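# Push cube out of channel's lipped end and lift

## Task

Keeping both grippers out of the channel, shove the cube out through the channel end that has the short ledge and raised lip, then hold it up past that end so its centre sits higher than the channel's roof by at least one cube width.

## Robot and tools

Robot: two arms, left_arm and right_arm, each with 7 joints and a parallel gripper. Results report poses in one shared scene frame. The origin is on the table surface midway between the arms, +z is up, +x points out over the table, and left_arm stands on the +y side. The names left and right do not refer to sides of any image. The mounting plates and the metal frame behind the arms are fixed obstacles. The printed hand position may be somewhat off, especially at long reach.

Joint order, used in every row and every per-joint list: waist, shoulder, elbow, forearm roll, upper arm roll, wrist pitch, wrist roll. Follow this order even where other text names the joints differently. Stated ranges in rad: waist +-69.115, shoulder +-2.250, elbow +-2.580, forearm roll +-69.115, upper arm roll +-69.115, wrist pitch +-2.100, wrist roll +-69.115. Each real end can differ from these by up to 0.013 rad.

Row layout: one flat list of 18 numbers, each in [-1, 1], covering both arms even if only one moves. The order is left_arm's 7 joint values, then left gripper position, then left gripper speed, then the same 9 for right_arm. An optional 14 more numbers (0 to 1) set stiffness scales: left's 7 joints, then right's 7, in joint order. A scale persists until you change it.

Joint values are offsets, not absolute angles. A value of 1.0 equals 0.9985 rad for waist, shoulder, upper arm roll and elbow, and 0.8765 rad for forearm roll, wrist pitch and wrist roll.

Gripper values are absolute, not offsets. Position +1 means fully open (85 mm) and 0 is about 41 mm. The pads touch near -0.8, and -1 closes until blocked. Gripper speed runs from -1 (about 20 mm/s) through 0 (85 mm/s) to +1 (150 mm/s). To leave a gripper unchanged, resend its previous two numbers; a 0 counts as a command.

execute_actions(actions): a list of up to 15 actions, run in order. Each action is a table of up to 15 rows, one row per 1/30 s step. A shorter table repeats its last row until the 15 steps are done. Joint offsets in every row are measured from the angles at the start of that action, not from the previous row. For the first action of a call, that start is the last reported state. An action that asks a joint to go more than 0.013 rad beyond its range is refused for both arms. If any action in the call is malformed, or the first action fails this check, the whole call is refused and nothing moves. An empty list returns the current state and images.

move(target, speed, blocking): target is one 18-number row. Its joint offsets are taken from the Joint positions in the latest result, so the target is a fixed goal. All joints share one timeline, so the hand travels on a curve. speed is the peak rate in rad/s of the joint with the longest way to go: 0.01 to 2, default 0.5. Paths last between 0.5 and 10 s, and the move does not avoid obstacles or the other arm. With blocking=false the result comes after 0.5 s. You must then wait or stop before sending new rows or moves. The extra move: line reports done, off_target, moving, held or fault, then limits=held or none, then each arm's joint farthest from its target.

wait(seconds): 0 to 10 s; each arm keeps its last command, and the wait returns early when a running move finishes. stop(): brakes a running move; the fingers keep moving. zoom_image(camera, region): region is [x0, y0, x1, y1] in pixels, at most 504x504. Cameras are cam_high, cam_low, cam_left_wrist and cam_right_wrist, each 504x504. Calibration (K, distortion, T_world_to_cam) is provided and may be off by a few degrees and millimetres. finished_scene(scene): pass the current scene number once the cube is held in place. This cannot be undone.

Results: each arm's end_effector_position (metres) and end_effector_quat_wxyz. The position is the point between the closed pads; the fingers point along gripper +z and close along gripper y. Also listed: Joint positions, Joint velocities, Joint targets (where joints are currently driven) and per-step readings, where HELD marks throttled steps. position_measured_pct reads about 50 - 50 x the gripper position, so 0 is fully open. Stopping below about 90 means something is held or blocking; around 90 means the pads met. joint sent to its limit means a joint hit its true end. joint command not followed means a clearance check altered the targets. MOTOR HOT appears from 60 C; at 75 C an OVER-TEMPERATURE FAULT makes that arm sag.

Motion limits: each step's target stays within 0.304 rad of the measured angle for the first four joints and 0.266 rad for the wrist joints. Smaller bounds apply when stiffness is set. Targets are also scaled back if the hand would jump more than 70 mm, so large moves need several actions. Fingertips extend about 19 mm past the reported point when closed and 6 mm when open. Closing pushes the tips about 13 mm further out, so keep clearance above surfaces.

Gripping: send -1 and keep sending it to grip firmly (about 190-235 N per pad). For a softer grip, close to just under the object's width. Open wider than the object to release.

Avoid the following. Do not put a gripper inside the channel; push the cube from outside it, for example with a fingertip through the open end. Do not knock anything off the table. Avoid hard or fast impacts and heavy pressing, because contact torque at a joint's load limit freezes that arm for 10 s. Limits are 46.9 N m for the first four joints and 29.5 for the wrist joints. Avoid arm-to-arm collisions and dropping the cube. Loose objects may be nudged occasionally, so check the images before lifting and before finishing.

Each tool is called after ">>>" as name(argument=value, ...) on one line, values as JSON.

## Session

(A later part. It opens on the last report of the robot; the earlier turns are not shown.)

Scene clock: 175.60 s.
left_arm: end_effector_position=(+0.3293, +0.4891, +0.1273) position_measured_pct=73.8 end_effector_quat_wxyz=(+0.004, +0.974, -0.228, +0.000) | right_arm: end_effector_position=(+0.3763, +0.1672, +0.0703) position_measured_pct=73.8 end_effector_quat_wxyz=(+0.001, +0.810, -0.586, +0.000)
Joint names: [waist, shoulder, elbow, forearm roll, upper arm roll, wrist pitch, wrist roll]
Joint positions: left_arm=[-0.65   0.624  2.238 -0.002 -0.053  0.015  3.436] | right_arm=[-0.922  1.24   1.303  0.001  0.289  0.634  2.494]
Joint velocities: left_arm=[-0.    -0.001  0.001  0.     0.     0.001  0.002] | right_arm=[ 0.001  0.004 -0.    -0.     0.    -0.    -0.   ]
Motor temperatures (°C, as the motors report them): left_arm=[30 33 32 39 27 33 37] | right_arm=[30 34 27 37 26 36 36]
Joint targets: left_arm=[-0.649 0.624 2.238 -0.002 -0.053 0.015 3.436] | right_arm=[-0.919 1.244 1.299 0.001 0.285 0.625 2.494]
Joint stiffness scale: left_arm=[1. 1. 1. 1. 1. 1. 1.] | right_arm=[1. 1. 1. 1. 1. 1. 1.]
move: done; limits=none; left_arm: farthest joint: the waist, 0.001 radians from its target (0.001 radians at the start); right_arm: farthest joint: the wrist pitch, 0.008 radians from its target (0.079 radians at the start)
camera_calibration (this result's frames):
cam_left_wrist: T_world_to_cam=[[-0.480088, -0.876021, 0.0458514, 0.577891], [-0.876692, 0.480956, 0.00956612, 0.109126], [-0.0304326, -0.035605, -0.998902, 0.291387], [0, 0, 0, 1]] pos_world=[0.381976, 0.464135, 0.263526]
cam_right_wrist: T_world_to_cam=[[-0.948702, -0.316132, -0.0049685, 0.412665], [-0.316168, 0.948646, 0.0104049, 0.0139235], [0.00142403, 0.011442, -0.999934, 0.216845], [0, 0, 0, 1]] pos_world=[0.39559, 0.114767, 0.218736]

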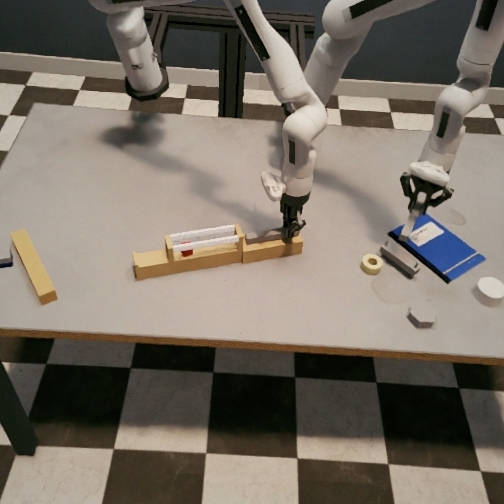

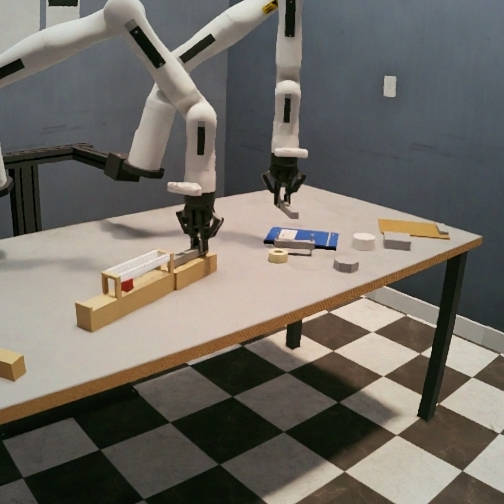

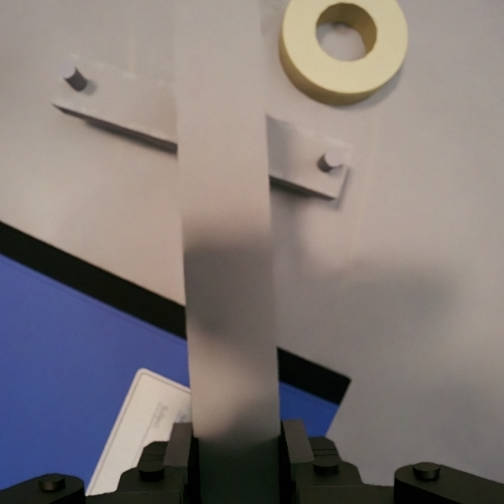

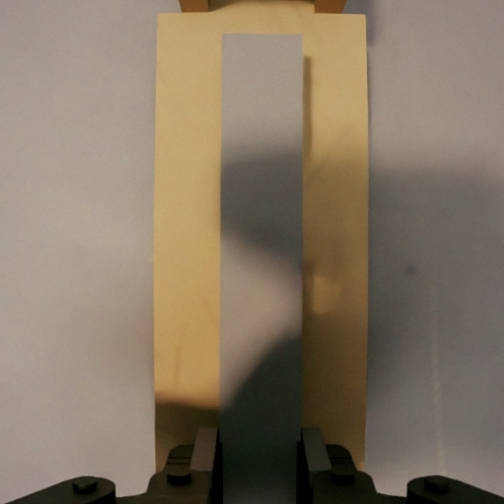

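>>> move(target=[0,0,0,0,0,0,0,-1,0, 0.0601,-0.0556,0.1213,0,0.0087,-0.1058,0.093,-1,0], speed=0.22)

Scene clock: 183.83 s.
left_arm: end_effector_position=(+0.3293, +0.4891, +0.1273) position_measured_pct=73.8 end_effector_quat_wxyz=(+0.004, +0.974, -0.228, +0.000) | right_arm: end_effector_position=(+0.3917, +0.1205, +0.0690) position_measured_pct=73.8 end_effector_quat_wxyz=(+0.001, +0.810, -0.586, +0.000)
Joint names: [waist, shoulder, elbow, forearm roll, upper arm roll, wrist pitch, wrist roll]
Joint positions: left_arm=[-0.65   0.624  2.238 -0.002 -0.053  0.015  3.436] | right_arm=[-0.864  1.189  1.42   0.001  0.295  0.549  2.565]
Joint velocities: left_arm=[ 0.     0.001  0.    -0.001 -0.001 -0.001 -0.   ] | right_arm=[ 0.001 -0.003 -0.    -0.002  0.001 -0.    -0.002]
Motor temperatures (°C, as the motors report them): left_arm=[30 33 32 39 27 33 37] | right_arm=[30 35 27 37 26 36 36]
Joint targets: left_arm=[-0.650 0.624 2.238 -0.002 -0.053 0.015 3.436] | right_arm=[-0.862 1.185 1.424 0.001 0.297 0.541 2.576]
Joint stiffness scale: left_arm=[1. 1. 1. 1. 1. 1. 1.] | right_arm=[1. 1. 1. 1. 1. 1. 1.]
move: done; limits=none; left_arm: farthest joint: the waist, 0.000 radians from its target (0.000 radians at the start); right_arm: farthest joint: the wrist roll, 0.010 radians from its target (0.081 radians at the start)
camera_calibration (this result's frames):
cam_left_wrist: T_world_to_cam=[[-0.480088, -0.876021, 0.0458515, 0.577891], [-0.876693, 0.480956, 0.00956621, 0.109126], [-0.0304328, -0.035605, -0.998902, 0.291387], [0, 0, 0, 1]] pos_world=[0.381976, 0.464135, 0.263526]
cam_right_wrist: T_world_to_cam=[[-0.948816, -0.315778, -0.00570455, 0.412573], [-0.315824, 0.948748, 0.0115071, 0.0628201], [0.00177848, 0.0127198, -0.999918, 0.215728], [0, 0, 0, 1]] pos_world=[0.410912, 0.0679369, 0.217341]

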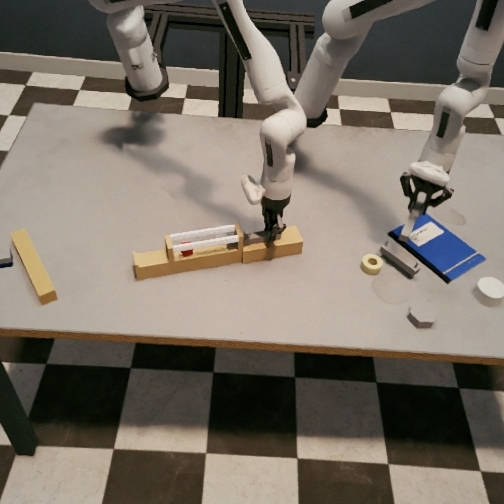

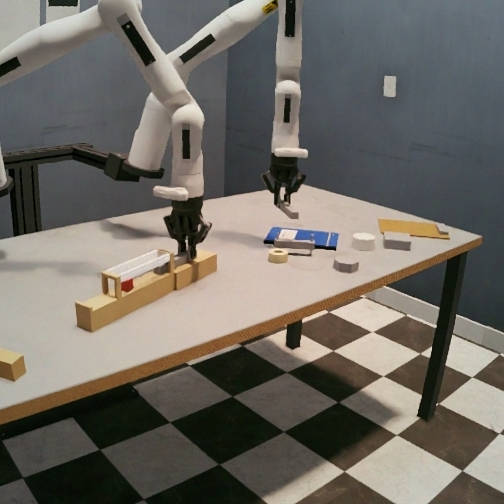

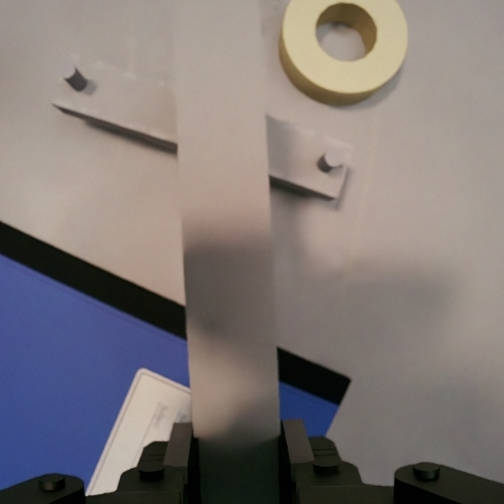

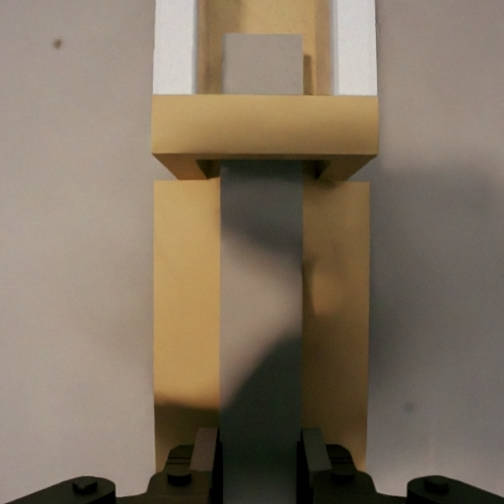

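>>> move(target=[0,0,0,0,0,0,0,-1,0, 0.0512,-0.0391,0.0791,0,0.006,-0.0719,0.0808,-1,0], speed=0.22)

Scene clock: 187.90 s.
left_arm: end_effector_position=(+0.3293, +0.4891, +0.1273) position_measured_pct=73.8 end_effector_quat_wxyz=(+0.004, +0.974, -0.228, +0.000) | right_arm: end_effector_position=(+0.4026, +0.0857, +0.0683) position_measured_pct=73.8 end_effector_quat_wxyz=(+0.000, +0.811, -0.585, -0.000)
Joint names: [waist, shoulder, elbow, forearm roll, upper arm roll, wrist pitch, wrist roll]
Joint positions: left_arm=[-0.65   0.624  2.238 -0.002 -0.053  0.015  3.436] | right_arm=[-0.816  1.154  1.494  0.001  0.298  0.495  2.625]
Joint velocities: left_arm=[-0.    -0.    -0.001  0.001 -0.001 -0.001  0.   ] | right_arm=[ 0.002 -0.002  0.001  0.001  0.    -0.     0.001]
Motor temperatures (°C, as the motors report them): left_arm=[30 33 32 39 27 33 37] | right_arm=[30 35 27 37 26 36 36]
Joint targets: left_arm=[-0.650 0.624 2.238 -0.002 -0.053 0.015 3.436] | right_arm=[-0.813 1.150 1.499 0.001 0.301 0.486 2.636]
Joint stiffness scale: left_arm=[1. 1. 1. 1. 1. 1. 1.] | right_arm=[1. 1. 1. 1. 1. 1. 1.]
move: done; limits=none; left_arm: farthest joint: the waist, 0.000 radians from its target (0.000 radians at the start); right_arm: farthest joint: the wrist roll, 0.010 radians from its target (0.071 radians at the start)
camera_calibration (this result's frames):
cam_left_wrist: T_world_to_cam=[[-0.480088, -0.876021, 0.0458513, 0.577891], [-0.876692, 0.480956, 0.00956618, 0.109126], [-0.0304327, -0.0356049, -0.998902, 0.291387], [0, 0, 0, 1]] pos_world=[0.381976, 0.464135, 0.263526]
cam_right_wrist: T_world_to_cam=[[-0.947927, -0.318439, -0.00554907, 0.411824], [-0.318485, 0.947849, 0.0122395, 0.100489], [0.00136216, 0.0133694, -0.99991, 0.215615], [0, 0, 0, 1]] pos_world=[0.422089, 0.0330096, 0.216651]

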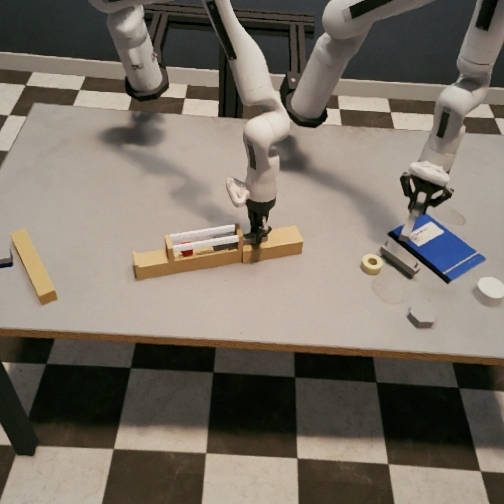

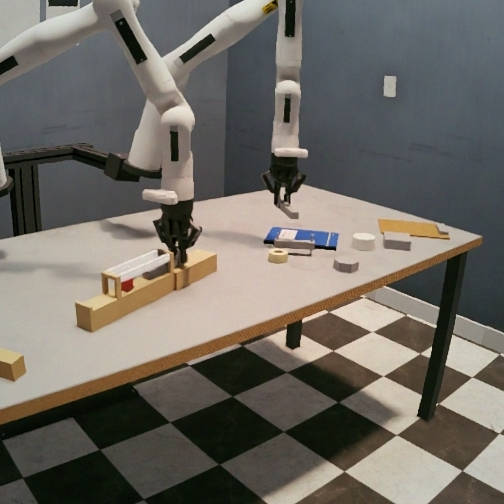

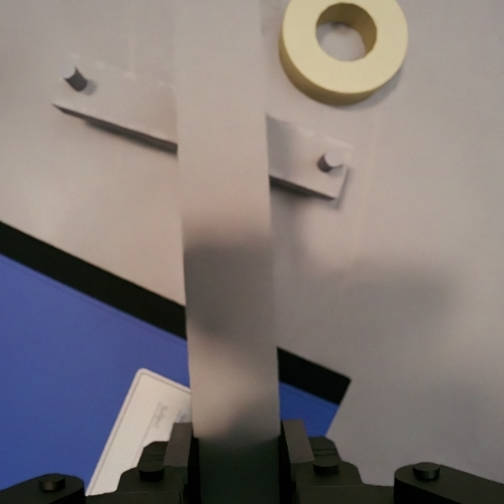

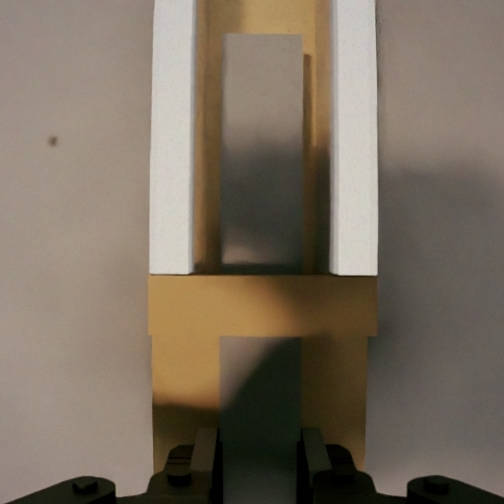

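>>> execute_actions(actions=[[
[0.0024,0.0008,0.0004,0,-0.0006,-0.0009,0,-1,0, 0,0,0,0,0,0,0,0.2,1],
[0.0093,0.0029,0.0014,0,-0.0022,-0.0035,0,-1,0, 0,0,0,0,0,0,0,0.2,1],
[0.0199,0.0063,0.003,0,-0.0047,-0.0076,0,-1,0, 0,0,0,0,0,0,0,0.2,1],
[0.0336,0.0106,0.0051,0,-0.008,-0.0127,0,-1,0, 0,0,0,0,0,0,0,0.2,1],
[0.0497,0.0157,0.0075,0,-0.0118,-0.0188,0,-1,0, 0,0,0,0,0,0.004,0,0.2,1],
[0.0674,0.0213,0.0102,0,-0.016,-0.0256,0,-1,0, -0.0014,-0.0034,0.0007,0,0.0006,0.009,0,0.2,1],
[0.0862,0.0272,0.013,0,-0.0205,-0.0327,0,-1,0, -0.0052,-0.0125,0.0027,0,0.0023,0.019,0,0.2,1],
[0.1054,0.0332,0.0159,0,-0.025,-0.0399,0,-1,0, -0.0108,-0.0259,0.0056,0,0.0048,0.033,0,0.2,1],
[0.1242,0.0391,0.0187,0,-0.0295,-0.047,0,-1,0, -0.0176,-0.0422,0.0092,0,0.0077,0.049,0,0.2,1],
[0.1419,0.0447,0.0214,0,-0.0337,-0.0538,0,-1,0, -0.025,-0.06,0.013,0,0.011,0.066,0,0.2,1],
[0.158,0.0498,0.0238,0,-0.0375,-0.0599,0,-1,0, -0.0324,-0.0778,0.0168,0,0.0143,0.083,0,0.2,1],
[0.1717,0.0541,0.0259,0,-0.0408,-0.065,0,-1,0, -0.0392,-0.0941,0.0204,0,0.0172,0.099,0,0.2,1],
[0.1823,0.0575,0.0275,0,-0.0433,-0.0691,0,-1,0, -0.0448,-0.1075,0.0233,0,0.0197,0.112,0,0.2,1],
[0.1892,0.0596,0.0285,0,-0.0449,-0.0717,0,-1,0, -0.0486,-0.1166,0.0253,0,0.0214,0.121,0,0.2,1],
[0.1916,0.0604,0.0289,0,-0.0455,-0.0726,0,-1,0, -0.05,-0.12,0.026,0,0.022,0.124,0,0.2,1]
]])

>>> execute_actions(actions=[])

Scene clock: 213.30 s.
left_arm: end_effector_position=(+0.3471, +0.4470, +0.1157) position_measured_pct=73.8 end_effector_quat_wxyz=(+0.010, +0.957, -0.288, +0.001) | right_arm: end_effector_position=(+0.4006, +0.0833, +0.1105) position_measured_pct=40.1 end_effector_quat_wxyz=(+0.010, +0.812, -0.584, +0.001)
Joint names: [waist, shoulder, elbow, forearm roll, upper arm roll, wrist pitch, wrist roll]
Joint positions: left_arm=[-0.498  0.67   2.261 -0.002 -0.091 -0.036  3.436] | right_arm=[-0.848  1.075  1.511  0.001  0.314  0.581  2.625]
Joint velocities: left_arm=[ 0.313  0.1    0.044  0.001 -0.049 -0.075 -0.001] | right_arm=[-0.134 -0.335  0.059 -0.003  0.055  0.25   0.001]
Motor temperatures (°C, as the motors report them): left_arm=[30 33 32 39 27 33 37] | right_arm=[30 35 27 37 26 36 36]
Joint targets: left_arm=[-0.458 0.685 2.267 -0.002 -0.098 -0.049 3.436] | right_arm=[-0.865 1.034 1.520 0.001 0.320 0.603 2.625]
Joint stiffness scale: left_arm=[1. 1. 1. 1. 1. 1. 1.] | right_arm=[1. 1. 1. 1. 1. 1. 1.]
Step readings (joint positions):
0: left_arm=[-0.650 0.624 2.238 -0.002 -0.053 0.015 3.436] | right_arm=[-0.815 1.153 1.495 0.001 0.298 0.495 2.625]
1: left_arm=[-0.650 0.624 2.238 -0.002 -0.053 0.015 3.436] | right_arm=[-0.815 1.153 1.495 0.001 0.298 0.495 2.625]
2: left_arm=[-0.649 0.624 2.238 -0.002 -0.053 0.015 3.436] | right_arm=[-0.815 1.153 1.495 0.001 0.298 0.495 2.625]
4: left_arm=[-0.642 0.625 2.239 -0.002 -0.054 0.015 3.436] | right_arm=[-0.815 1.153 1.495 0.001 0.298 0.495 2.625]
8: left_arm=[-0.602 0.637 2.245 -0.002 -0.067 -0.001 3.436] | right_arm=[-0.817 1.150 1.495 0.001 0.298 0.500 2.625]
15: Joint positions above
camera_calibration (this result's frames):
cam_left_wrist: T_world_to_cam=[[-0.585184, -0.808906, 0.056833, 0.555261], [-0.810049, 0.586343, 0.00472042, 0.0754793], [-0.037142, -0.0432753, -0.998373, 0.284552], [0, 0, 0, 1]] pos_world=[0.396641, 0.417212, 0.252176]
cam_right_wrist: T_world_to_cam=[[-0.947142, -0.320667, 0.00968672, 0.407519], [-0.320686, 0.947186, -0.000406814, 0.103846], [-0.00904467, -0.0034917, -0.999953, 0.263439], [0, 0, 0, 1]] pos_world=[0.421664, 0.033236, 0.259521]

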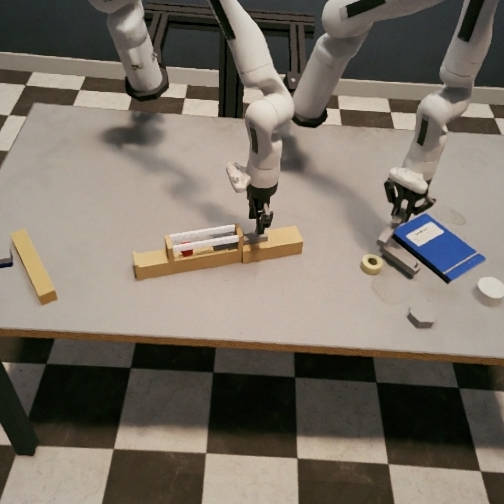

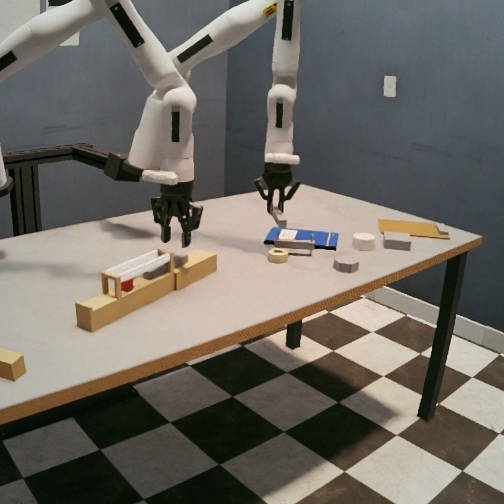

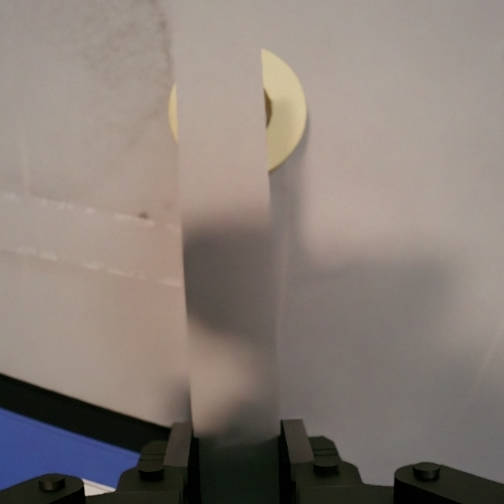

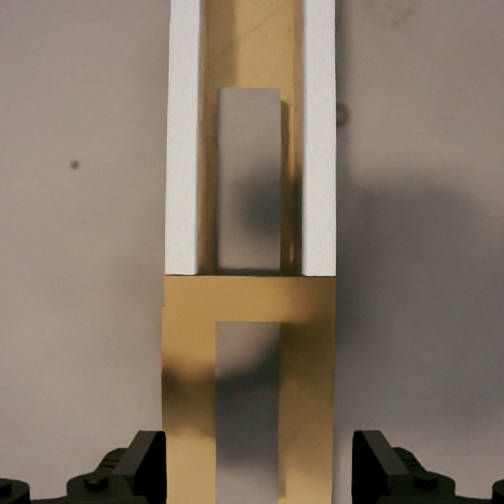

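Scene clock: 213.30 s.
left_arm: end_effector_position=(+0.3471, +0.4470, +0.1157) position_measured_pct=73.8 end_effector_quat_wxyz=(+0.010, +0.957, -0.288, +0.001) | right_arm: end_effector_position=(+0.4006, +0.0833, +0.1105) position_measured_pct=40.1 end_effector_quat_wxyz=(+0.010, +0.812, -0.584, +0.001)
Joint names: [waist, shoulder, elbow, forearm roll, upper arm roll, wrist pitch, wrist roll]
Joint positions: left_arm=[-0.498  0.67   2.261 -0.002 -0.091 -0.036  3.436] | right_arm=[-0.848  1.075  1.511  0.001  0.314  0.581  2.625]
Joint velocities: left_arm=[ 0.313  0.1    0.044  0.001 -0.049 -0.075 -0.001] | right_arm=[-0.134 -0.335  0.059 -0.003  0.055  0.25   0.001]
Motor temperatures (°C, as the motors report them): left_arm=[30 33 32 39 27 33 37] | right_arm=[30 35 27 37 26 36 36]
Joint targets: left_arm=[-0.458 0.685 2.267 -0.002 -0.098 -0.049 3.436] | right_arm=[-0.865 1.034 1.520 0.001 0.320 0.603 2.625]
Joint stiffness scale: left_arm=[1. 1. 1. 1. 1. 1. 1.] | right_arm=[1. 1. 1. 1. 1. 1. 1.]
camera_calibration (this result's frames):
cam_left_wrist: T_world_to_cam=[[-0.585184, -0.808906, 0.056833, 0.555261], [-0.810049, 0.586343, 0.00472042, 0.0754793], [-0.037142, -0.0432753, -0.998373, 0.284552], [0, 0, 0, 1]] pos_world=[0.396641, 0.417212, 0.252176]
cam_right_wrist: T_world_to_cam=[[-0.947142, -0.320667, 0.00968672, 0.407519], [-0.320686, 0.947186, -0.000406814, 0.103846], [-0.00904467, -0.0034917, -0.999953, 0.263439], [0, 0, 0, 1]] pos_world=[0.421664, 0.033236, 0.259521]

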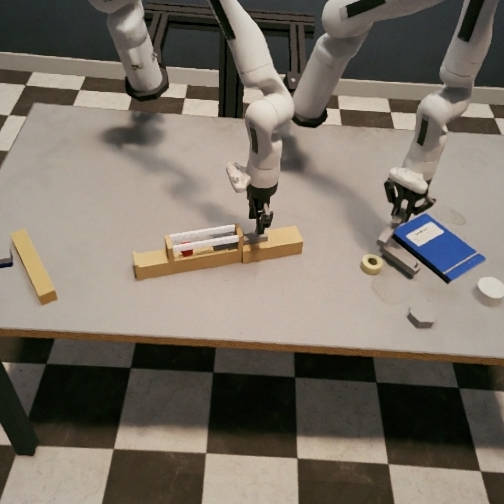

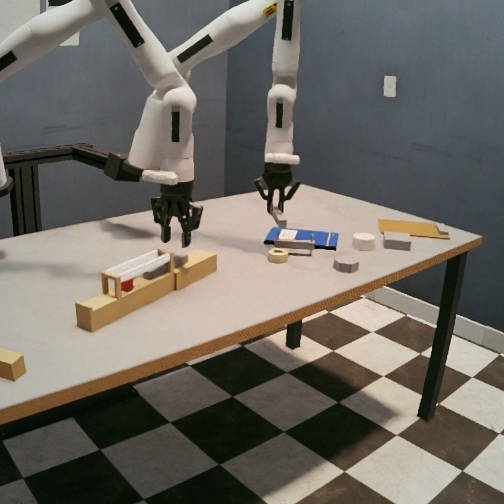

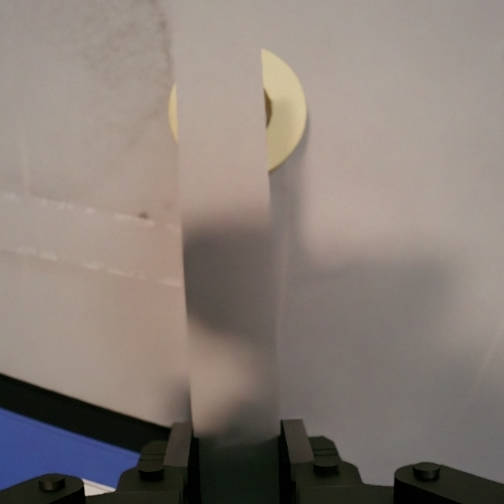

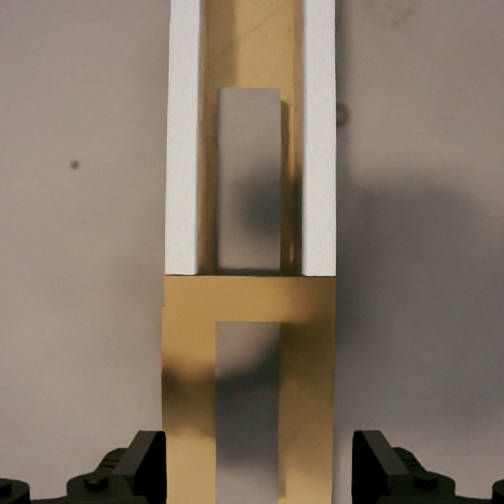

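>>> move(target=[0.8100,0.2597,0.1245,0,-0.1935,-0.3143,0.0551,-1,0, 0.3784,-0.3141,0.2603,0,0.034,-0.0976,0.5341,0.2,1], speed=0.7)

Scene clock: 235.47 s.
left_arm: end_effector_position=(+0.3567, +0.2363, +0.0851) position_measured_pct=73.8 end_effector_quat_wxyz=(+0.001, +0.807, -0.591, +0.000) | right_arm: end_effector_position=(+0.4776, -0.1431, +0.1695) position_measured_pct=40.1 end_effector_quat_wxyz=(+0.001, +0.810, -0.586, +0.000)
Joint names: [waist, shoulder, elbow, forearm roll, upper arm roll, wrist pitch, wrist roll]
Joint positions: left_arm=[ 0.306  0.926  2.382 -0.002 -0.281 -0.304  3.473] | right_arm=[-0.472  0.765  1.767  0.001  0.346  0.504  3.083]
Joint velocities: left_arm=[ 0.003  0.001 -0.001 -0.001 -0.001  0.    -0.   ] | right_arm=[ 0.002 -0.001  0.    -0.    -0.    -0.    -0.   ]
Motor temperatures (°C, as the motors report them): left_arm=[30 32 32 39 27 33 37] | right_arm=[30 35 27 37 26 36 36]
Joint targets: left_arm=[0.310 0.929 2.385 -0.002 -0.285 -0.312 3.484] | right_arm=[-0.470 0.761 1.771 0.001 0.348 0.495 3.094]
Joint stiffness scale: left_arm=[1. 1. 1. 1. 1. 1. 1.] | right_arm=[1. 1. 1. 1. 1. 1. 1.]
move: off_target (left_arm); limits=none; left_arm: farthest joint: the wrist roll, 0.011 radians from its target (0.049 radians at the start); right_arm: farthest joint: the wrist roll, 0.010 radians from its target (0.468 radians at the start)
camera_calibration (this result's frames):
cam_left_wrist: T_world_to_cam=[[-0.963903, -0.263323, 0.0393932, 0.399826], [-0.263092, 0.964708, 0.011023, -0.0781784], [-0.0409055, 0.000261059, -0.999163, 0.236334], [0, 0, 0, 1]] pos_world=[0.374492, 0.180641, 0.221247]
cam_right_wrist: T_world_to_cam=[[-0.948655, -0.316283, -0.00444201, 0.411049], [-0.316313, 0.948594, 0.0107836, 0.339301], [0.000802982, 0.011635, -0.999932, 0.319726], [0, 0, 0, 1]] pos_world=[0.497012, -0.195571, 0.317871]

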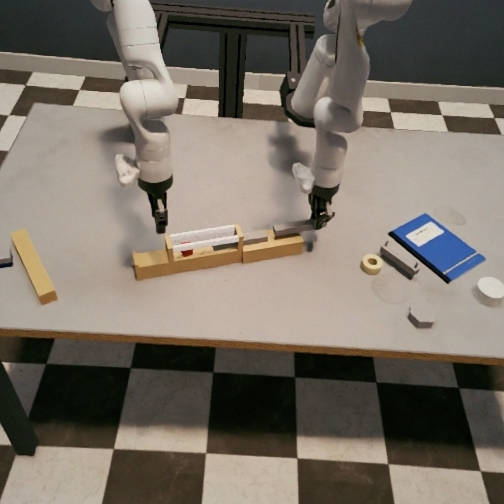

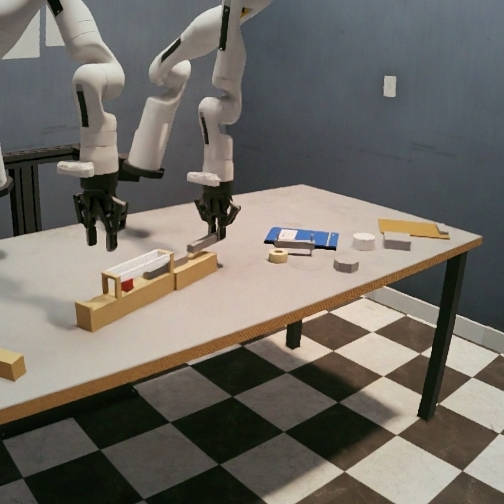

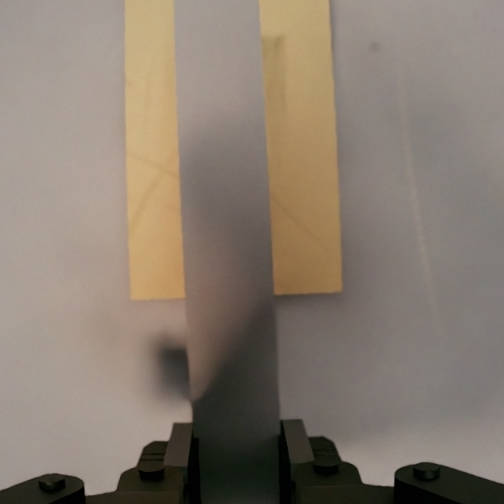

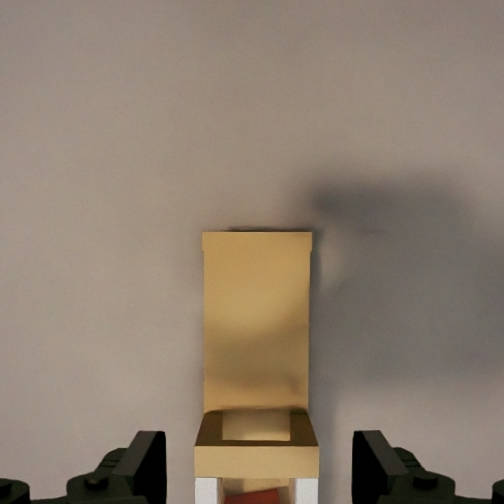

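>>> move(target=[0.195,0.0717,-0.1055,0,-0.0206,0.1052,0.2241,-1,0, 0,0,0,0,0,0,0,0.2,1], speed=0.22)

Scene clock: 281.03 s.
left_arm: end_effector_position=(+0.3731, +0.1791, +0.0711) position_measured_pct=73.8 end_effector_quat_wxyz=(+0.001, +0.805, -0.593, -0.001) | right_arm: end_effector_position=(+0.4776, -0.1432, +0.1695) position_measured_pct=40.1 end_effector_quat_wxyz=(+0.001, +0.810, -0.586, +0.000)
Joint names: [waist, shoulder, elbow, forearm roll, upper arm roll, wrist pitch, wrist roll]
Joint positions: left_arm=[ 0.497  0.994  2.28  -0.002 -0.299 -0.219  3.66 ] | right_arm=[-0.472  0.765  1.767  0.001  0.346  0.504  3.083]
Joint velocities: left_arm=[ 0.003  0.    -0.001 -0.001 -0.001  0.     0.002] | right_arm=[ 0.002  0.001  0.001  0.001 -0.001  0.     0.   ]
Motor temperatures (°C, as the motors report them): left_arm=[30 32 32 39 27 33 37] | right_arm=[30 35 27 37 26 36 36]
Joint targets: left_arm=[0.501 0.997 2.277 -0.002 -0.302 -0.211 3.670] | right_arm=[-0.472 0.765 1.767 0.001 0.346 0.504 3.083]
Joint stiffness scale: left_arm=[1. 1. 1. 1. 1. 1. 1.] | right_arm=[1. 1. 1. 1. 1. 1. 1.]
move: done; limits=none; left_arm: farthest joint: the wrist roll, 0.010 radians from its target (0.196 radians at the start); right_arm: farthest joint: the waist, 0.000 radians from its target (0.000 radians at the start)
camera_calibration (this result's frames):
cam_left_wrist: T_world_to_cam=[[-0.965421, -0.257295, 0.0419659, 0.400494], [-0.256998, 0.966332, 0.0124066, -0.0211528], [-0.0437452, 0.00119245, -0.999042, 0.223903], [0, 0, 0, 1]] pos_world=[0.391004, 0.123219, 0.207144]
cam_right_wrist: T_world_to_cam=[[-0.9487, -0.316146, -0.00449217, 0.411113], [-0.316177, 0.948639, 0.0107896, 0.339309], [0.000850376, 0.0116564, -0.999932, 0.319732], [0, 0, 0, 1]] pos_world=[0.497032, -0.195637, 0.317896]

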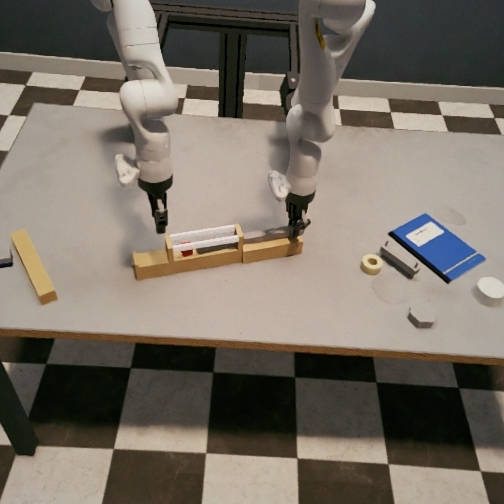

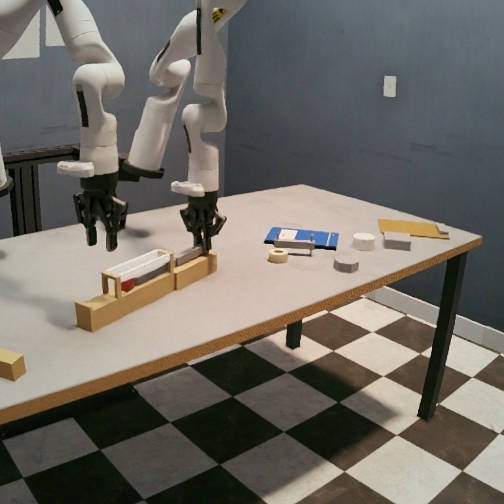

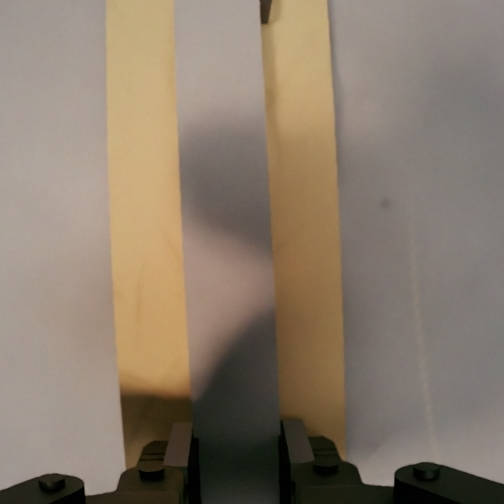

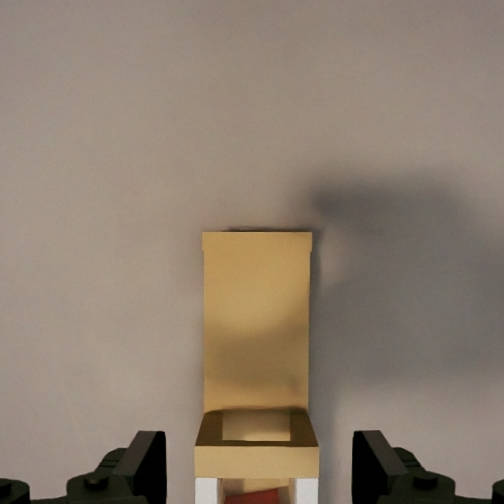

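>>> move(target=[0.1522,0.0256,-0.1091,0,-0.0131,0.1475,0.1735,-1,0, 0,0,0,0,0,0,0,0.2,1], speed=0.22)

Scene clock: 286.57 s.
left_arm: end_effector_position=(+0.3898, +0.1264, +0.0711) position_measured_pct=73.8 end_effector_quat_wxyz=(+0.001, +0.805, -0.594, -0.001) | right_arm: end_effector_position=(+0.4776, -0.1432, +0.1695) position_measured_pct=40.1 end_effector_quat_wxyz=(+0.001, +0.810, -0.586, +0.000)
Joint names: [waist, shoulder, elbow, forearm roll, upper arm roll, wrist pitch, wrist roll]
Joint positions: left_arm=[ 0.645  1.016  2.174 -0.002 -0.309 -0.097  3.801] | right_arm=[-0.472  0.765  1.767  0.001  0.346  0.504  3.083]
Joint velocities: left_arm=[ 0.003  0.001 -0.    -0.001  0.    -0.001  0.001] | right_arm=[ 0.     0.     0.     0.     0.001 -0.    -0.001]
Motor temperatures (°C, as the motors report them): left_arm=[30 32 32 39 27 33 37] | right_arm=[30 35 27 37 26 36 36]
Joint targets: left_arm=[0.649 1.019 2.171 -0.002 -0.312 -0.090 3.812] | right_arm=[-0.472 0.765 1.767 0.001 0.346 0.504 3.083]
Joint stiffness scale: left_arm=[1. 1. 1. 1. 1. 1. 1.] | right_arm=[1. 1. 1. 1. 1. 1. 1.]
move: off_target (left_arm); limits=none; left_arm: farthest joint: the wrist roll, 0.011 radians from its target (0.153 radians at the start); right_arm: farthest joint: the waist, 0.000 radians from its target (0.000 radians at the start)
camera_calibration (this result's frames):
cam_left_wrist: T_world_to_cam=[[-0.965877, -0.255545, 0.0421648, 0.402963], [-0.25527, 0.966797, 0.0118633, 0.0333961], [-0.0437964, 0.000695027, -0.99904, 0.224775], [0, 0, 0, 1]] pos_world=[0.407583, 0.0705317, 0.207172]
cam_right_wrist: T_world_to_cam=[[-0.9487, -0.316146, -0.00449223, 0.411113], [-0.316176, 0.948639, 0.0107896, 0.339308], [0.000850414, 0.0116565, -0.999932, 0.319732], [0, 0, 0, 1]] pos_world=[0.497032, -0.195636, 0.317896]

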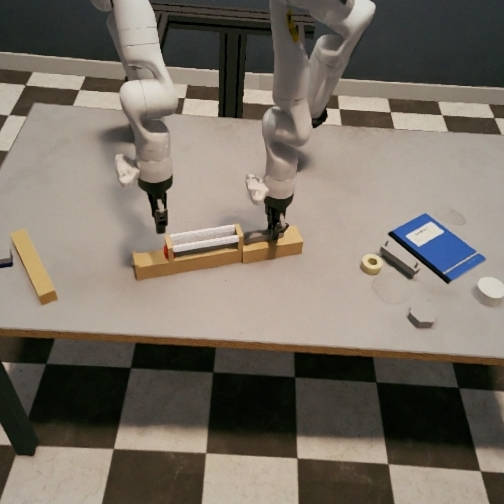

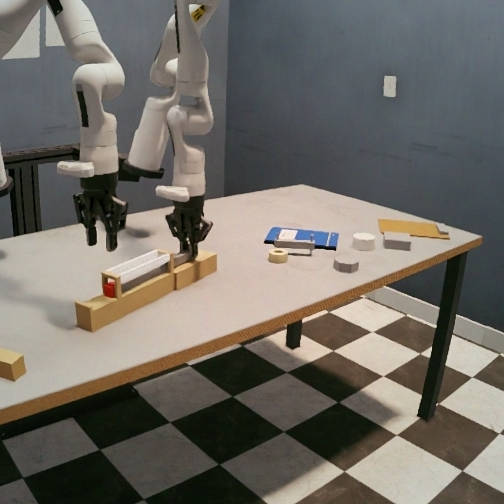

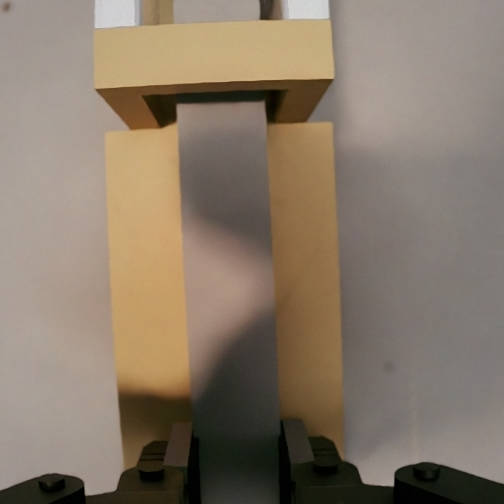

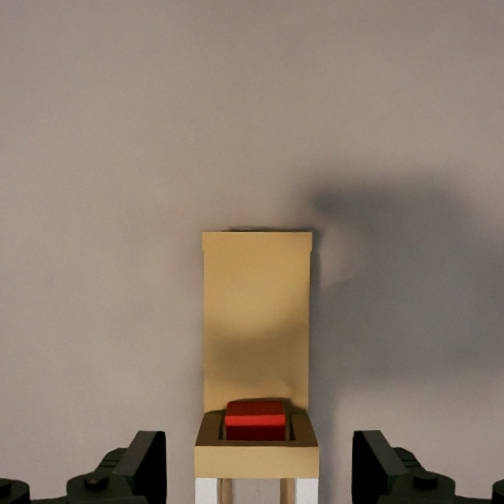

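>>> move(target=[0.0981,0.0253,-0.1015,0,-0.0056,0.1216,0.1245,-1,0, 0.0884,0.0867,-0.015,0,-0.0394,-0.1093,0.0594,0.2,1], speed=0.16)

Scene clock: 305.13 s.
left_arm: end_effector_position=(+0.4039, +0.0841, +0.0709) position_measured_pct=73.8 end_effector_quat_wxyz=(+0.001, +0.806, -0.592, +0.000) | right_arm: end_effector_position=(+0.4830, -0.1611, +0.1246) position_measured_pct=40.1 end_effector_quat_wxyz=(+0.001, +0.811, -0.585, -0.000)
Joint names: [waist, shoulder, elbow, forearm roll, upper arm roll, wrist pitch, wrist roll]
Joint positions: left_arm=[ 0.738  1.038  2.076 -0.002 -0.311  0.002  3.9  ] | right_arm=[-0.386  0.848  1.756  0.001  0.31   0.416  3.124]
Joint velocities: left_arm=[ 0.003  0.001  0.001  0.001 -0.002  0.    -0.001] | right_arm=[ 0.003  0.003 -0.002 -0.001 -0.    -0.    -0.002]
Motor temperatures (°C, as the motors report them): left_arm=[30 32 32 39 27 33 37] | right_arm=[30 35 27 37 26 36 36]
Joint targets: left_arm=[0.743 1.041 2.073 -0.002 -0.314 0.009 3.910] | right_arm=[-0.384 0.852 1.752 0.001 0.307 0.408 3.135]
Joint stiffness scale: left_arm=[1. 1. 1. 1. 1. 1. 1.] | right_arm=[1. 1. 1. 1. 1. 1. 1.]
move: off_target (right_arm); limits=none; left_arm: farthest joint: the wrist roll, 0.010 radians from its target (0.109 radians at the start); right_arm: farthest joint: the wrist roll, 0.011 radians from its target (0.052 radians at the start)
camera_calibration (this result's frames):
cam_left_wrist: T_world_to_cam=[[-0.965012, -0.259152, 0.0398972, 0.405924], [-0.258942, 0.965836, 0.010434, 0.0794984], [-0.0412382, -0.000262149, -0.999149, 0.224319], [0, 0, 0, 1]] pos_world=[0.421557, 0.0284724, 0.207104]
cam_right_wrist: T_world_to_cam=[[-0.948043, -0.318112, -0.00447331, 0.40976], [-0.318143, 0.94797, 0.0117698, 0.359166], [0.000496451, 0.0125814, -0.999921, 0.275352], [0, 0, 0, 1]] pos_world=[0.502599, -0.213593, 0.272936]

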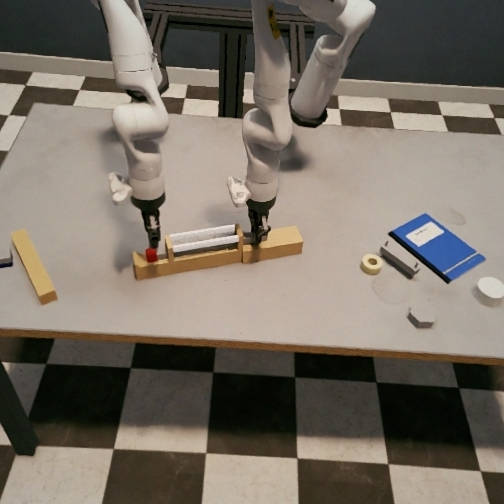

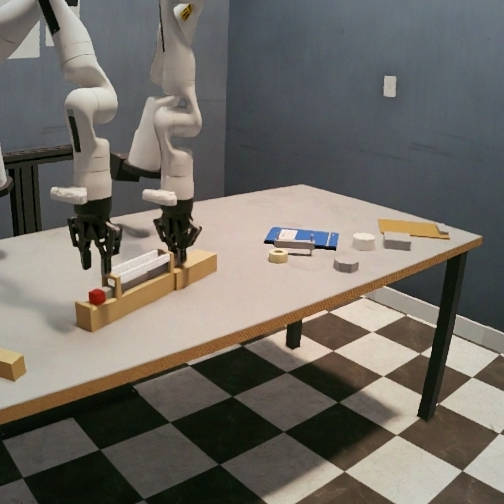

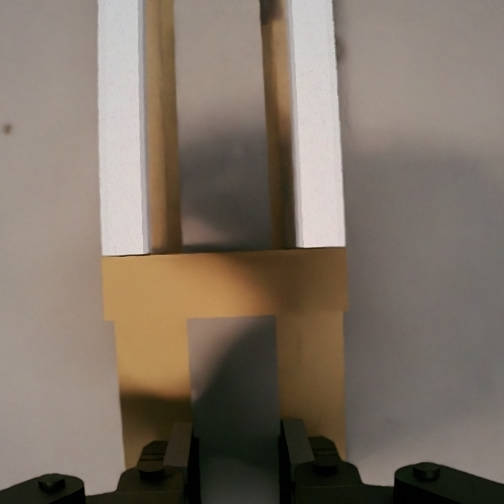

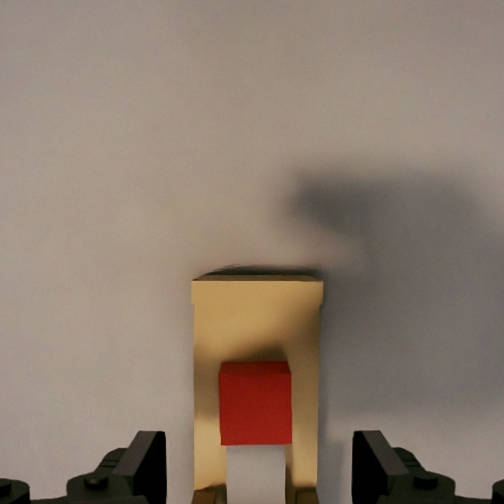

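>>> zoom_image(camera="cam_right_wrist", region=[150, 300, 370, 504])

Region (150, 300, 370, 504) of cam_right_wrist's 504x504 image, scaled by 2.291; it fills the top 467 rows of this view, and the rest is white.

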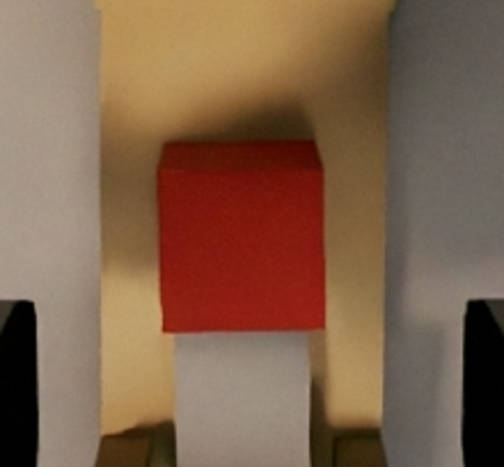

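>>> move(target=[-0.046,-0.013,0.047,0,0,-0.060,-0.062,-1,0, 0.0564,0.1262,-0.0435,0,-0.0334,-0.1117,0.0424,0.0,0.5], speed=0.25)

Scene clock: 323.33 s.
left_arm: end_effector_position=(+0.3985, +0.1041, +0.0704) position_measured_pct=73.8 end_effector_quat_wxyz=(+0.001, +0.806, -0.593, -0.000) | right_arm: end_effector_position=(+0.4845, -0.1636, +0.0678) position_measured_pct=49.6 end_effector_quat_wxyz=(+0.001, +0.817, -0.577, -0.000)
Joint names: [waist, shoulder, elbow, forearm roll, upper arm roll, wrist pitch, wrist roll]
Joint positions: left_arm=[ 0.696  1.028  2.12  -0.002 -0.311 -0.043  3.856] | right_arm=[-0.333  0.97   1.717  0.001  0.28   0.327  3.151]
Joint velocities: left_arm=[-0.001  0.     0.002 -0.001  0.001 -0.    -0.   ] | right_arm=[ 0.001  0.004 -0.001 -0.002  0.    -0.     0.   ]
Motor temperatures (°C, as the motors report them): left_arm=[30 32 32 39 27 33 37] | right_arm=[30 35 27 37 26 36 36]
Joint targets: left_arm=[0.692 1.025 2.123 -0.002 -0.311 -0.051 3.846] | right_arm=[-0.330 0.974 1.713 0.001 0.277 0.319 3.162]
Joint stiffness scale: left_arm=[1. 1. 1. 1. 1. 1. 1.] | right_arm=[1. 1. 1. 1. 1. 1. 1.]
move: done; limits=none; left_arm: farthest joint: the wrist roll, 0.010 radians from its target (0.054 radians at the start); right_arm: farthest joint: the wrist roll, 0.010 radians from its target (0.037 radians at the start)
camera_calibration (this result's frames):
cam_left_wrist: T_world_to_cam=[[-0.965167, -0.258512, 0.0403103, 0.405806], [-0.25825, 0.966008, 0.0116728, 0.0584569], [-0.0419576, 0.000856097, -0.999119, 0.223801], [0, 0, 0, 1]] pos_world=[0.416157, 0.0482445, 0.206563]
cam_right_wrist: T_world_to_cam=[[-0.941272, -0.337624, -0.00410463, 0.403594], [-0.337649, 0.941196, 0.011968, 0.371072], [-0.000177413, 0.012651, -0.99992, 0.218953], [0, 0, 0, 1]] pos_world=[0.505222, -0.215759, 0.216151]

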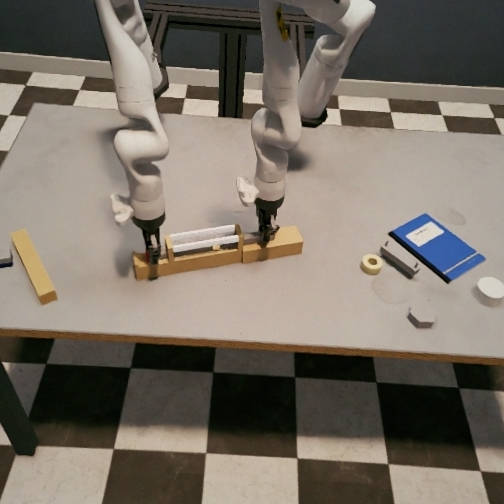

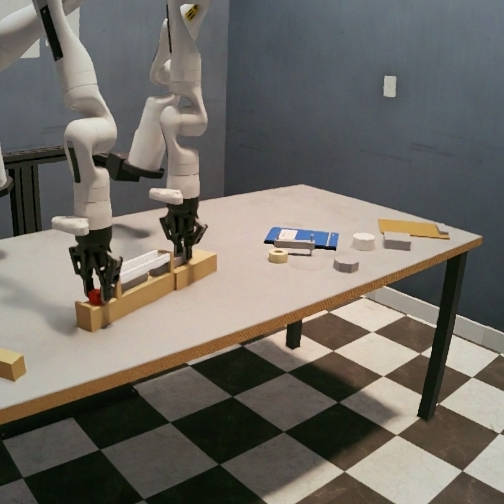

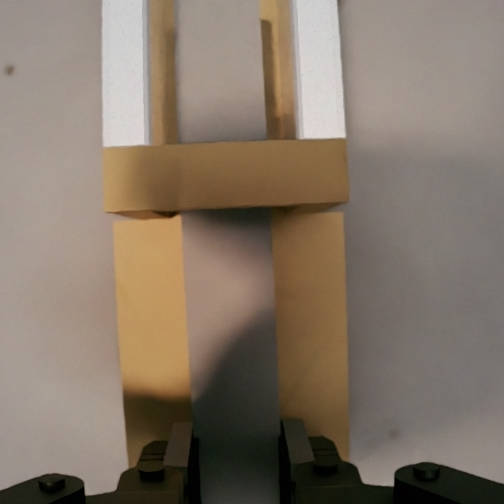

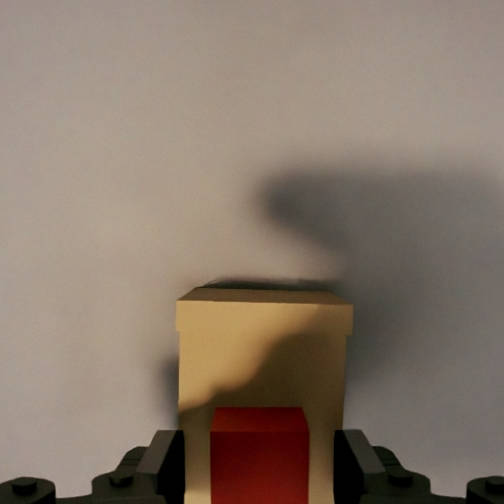

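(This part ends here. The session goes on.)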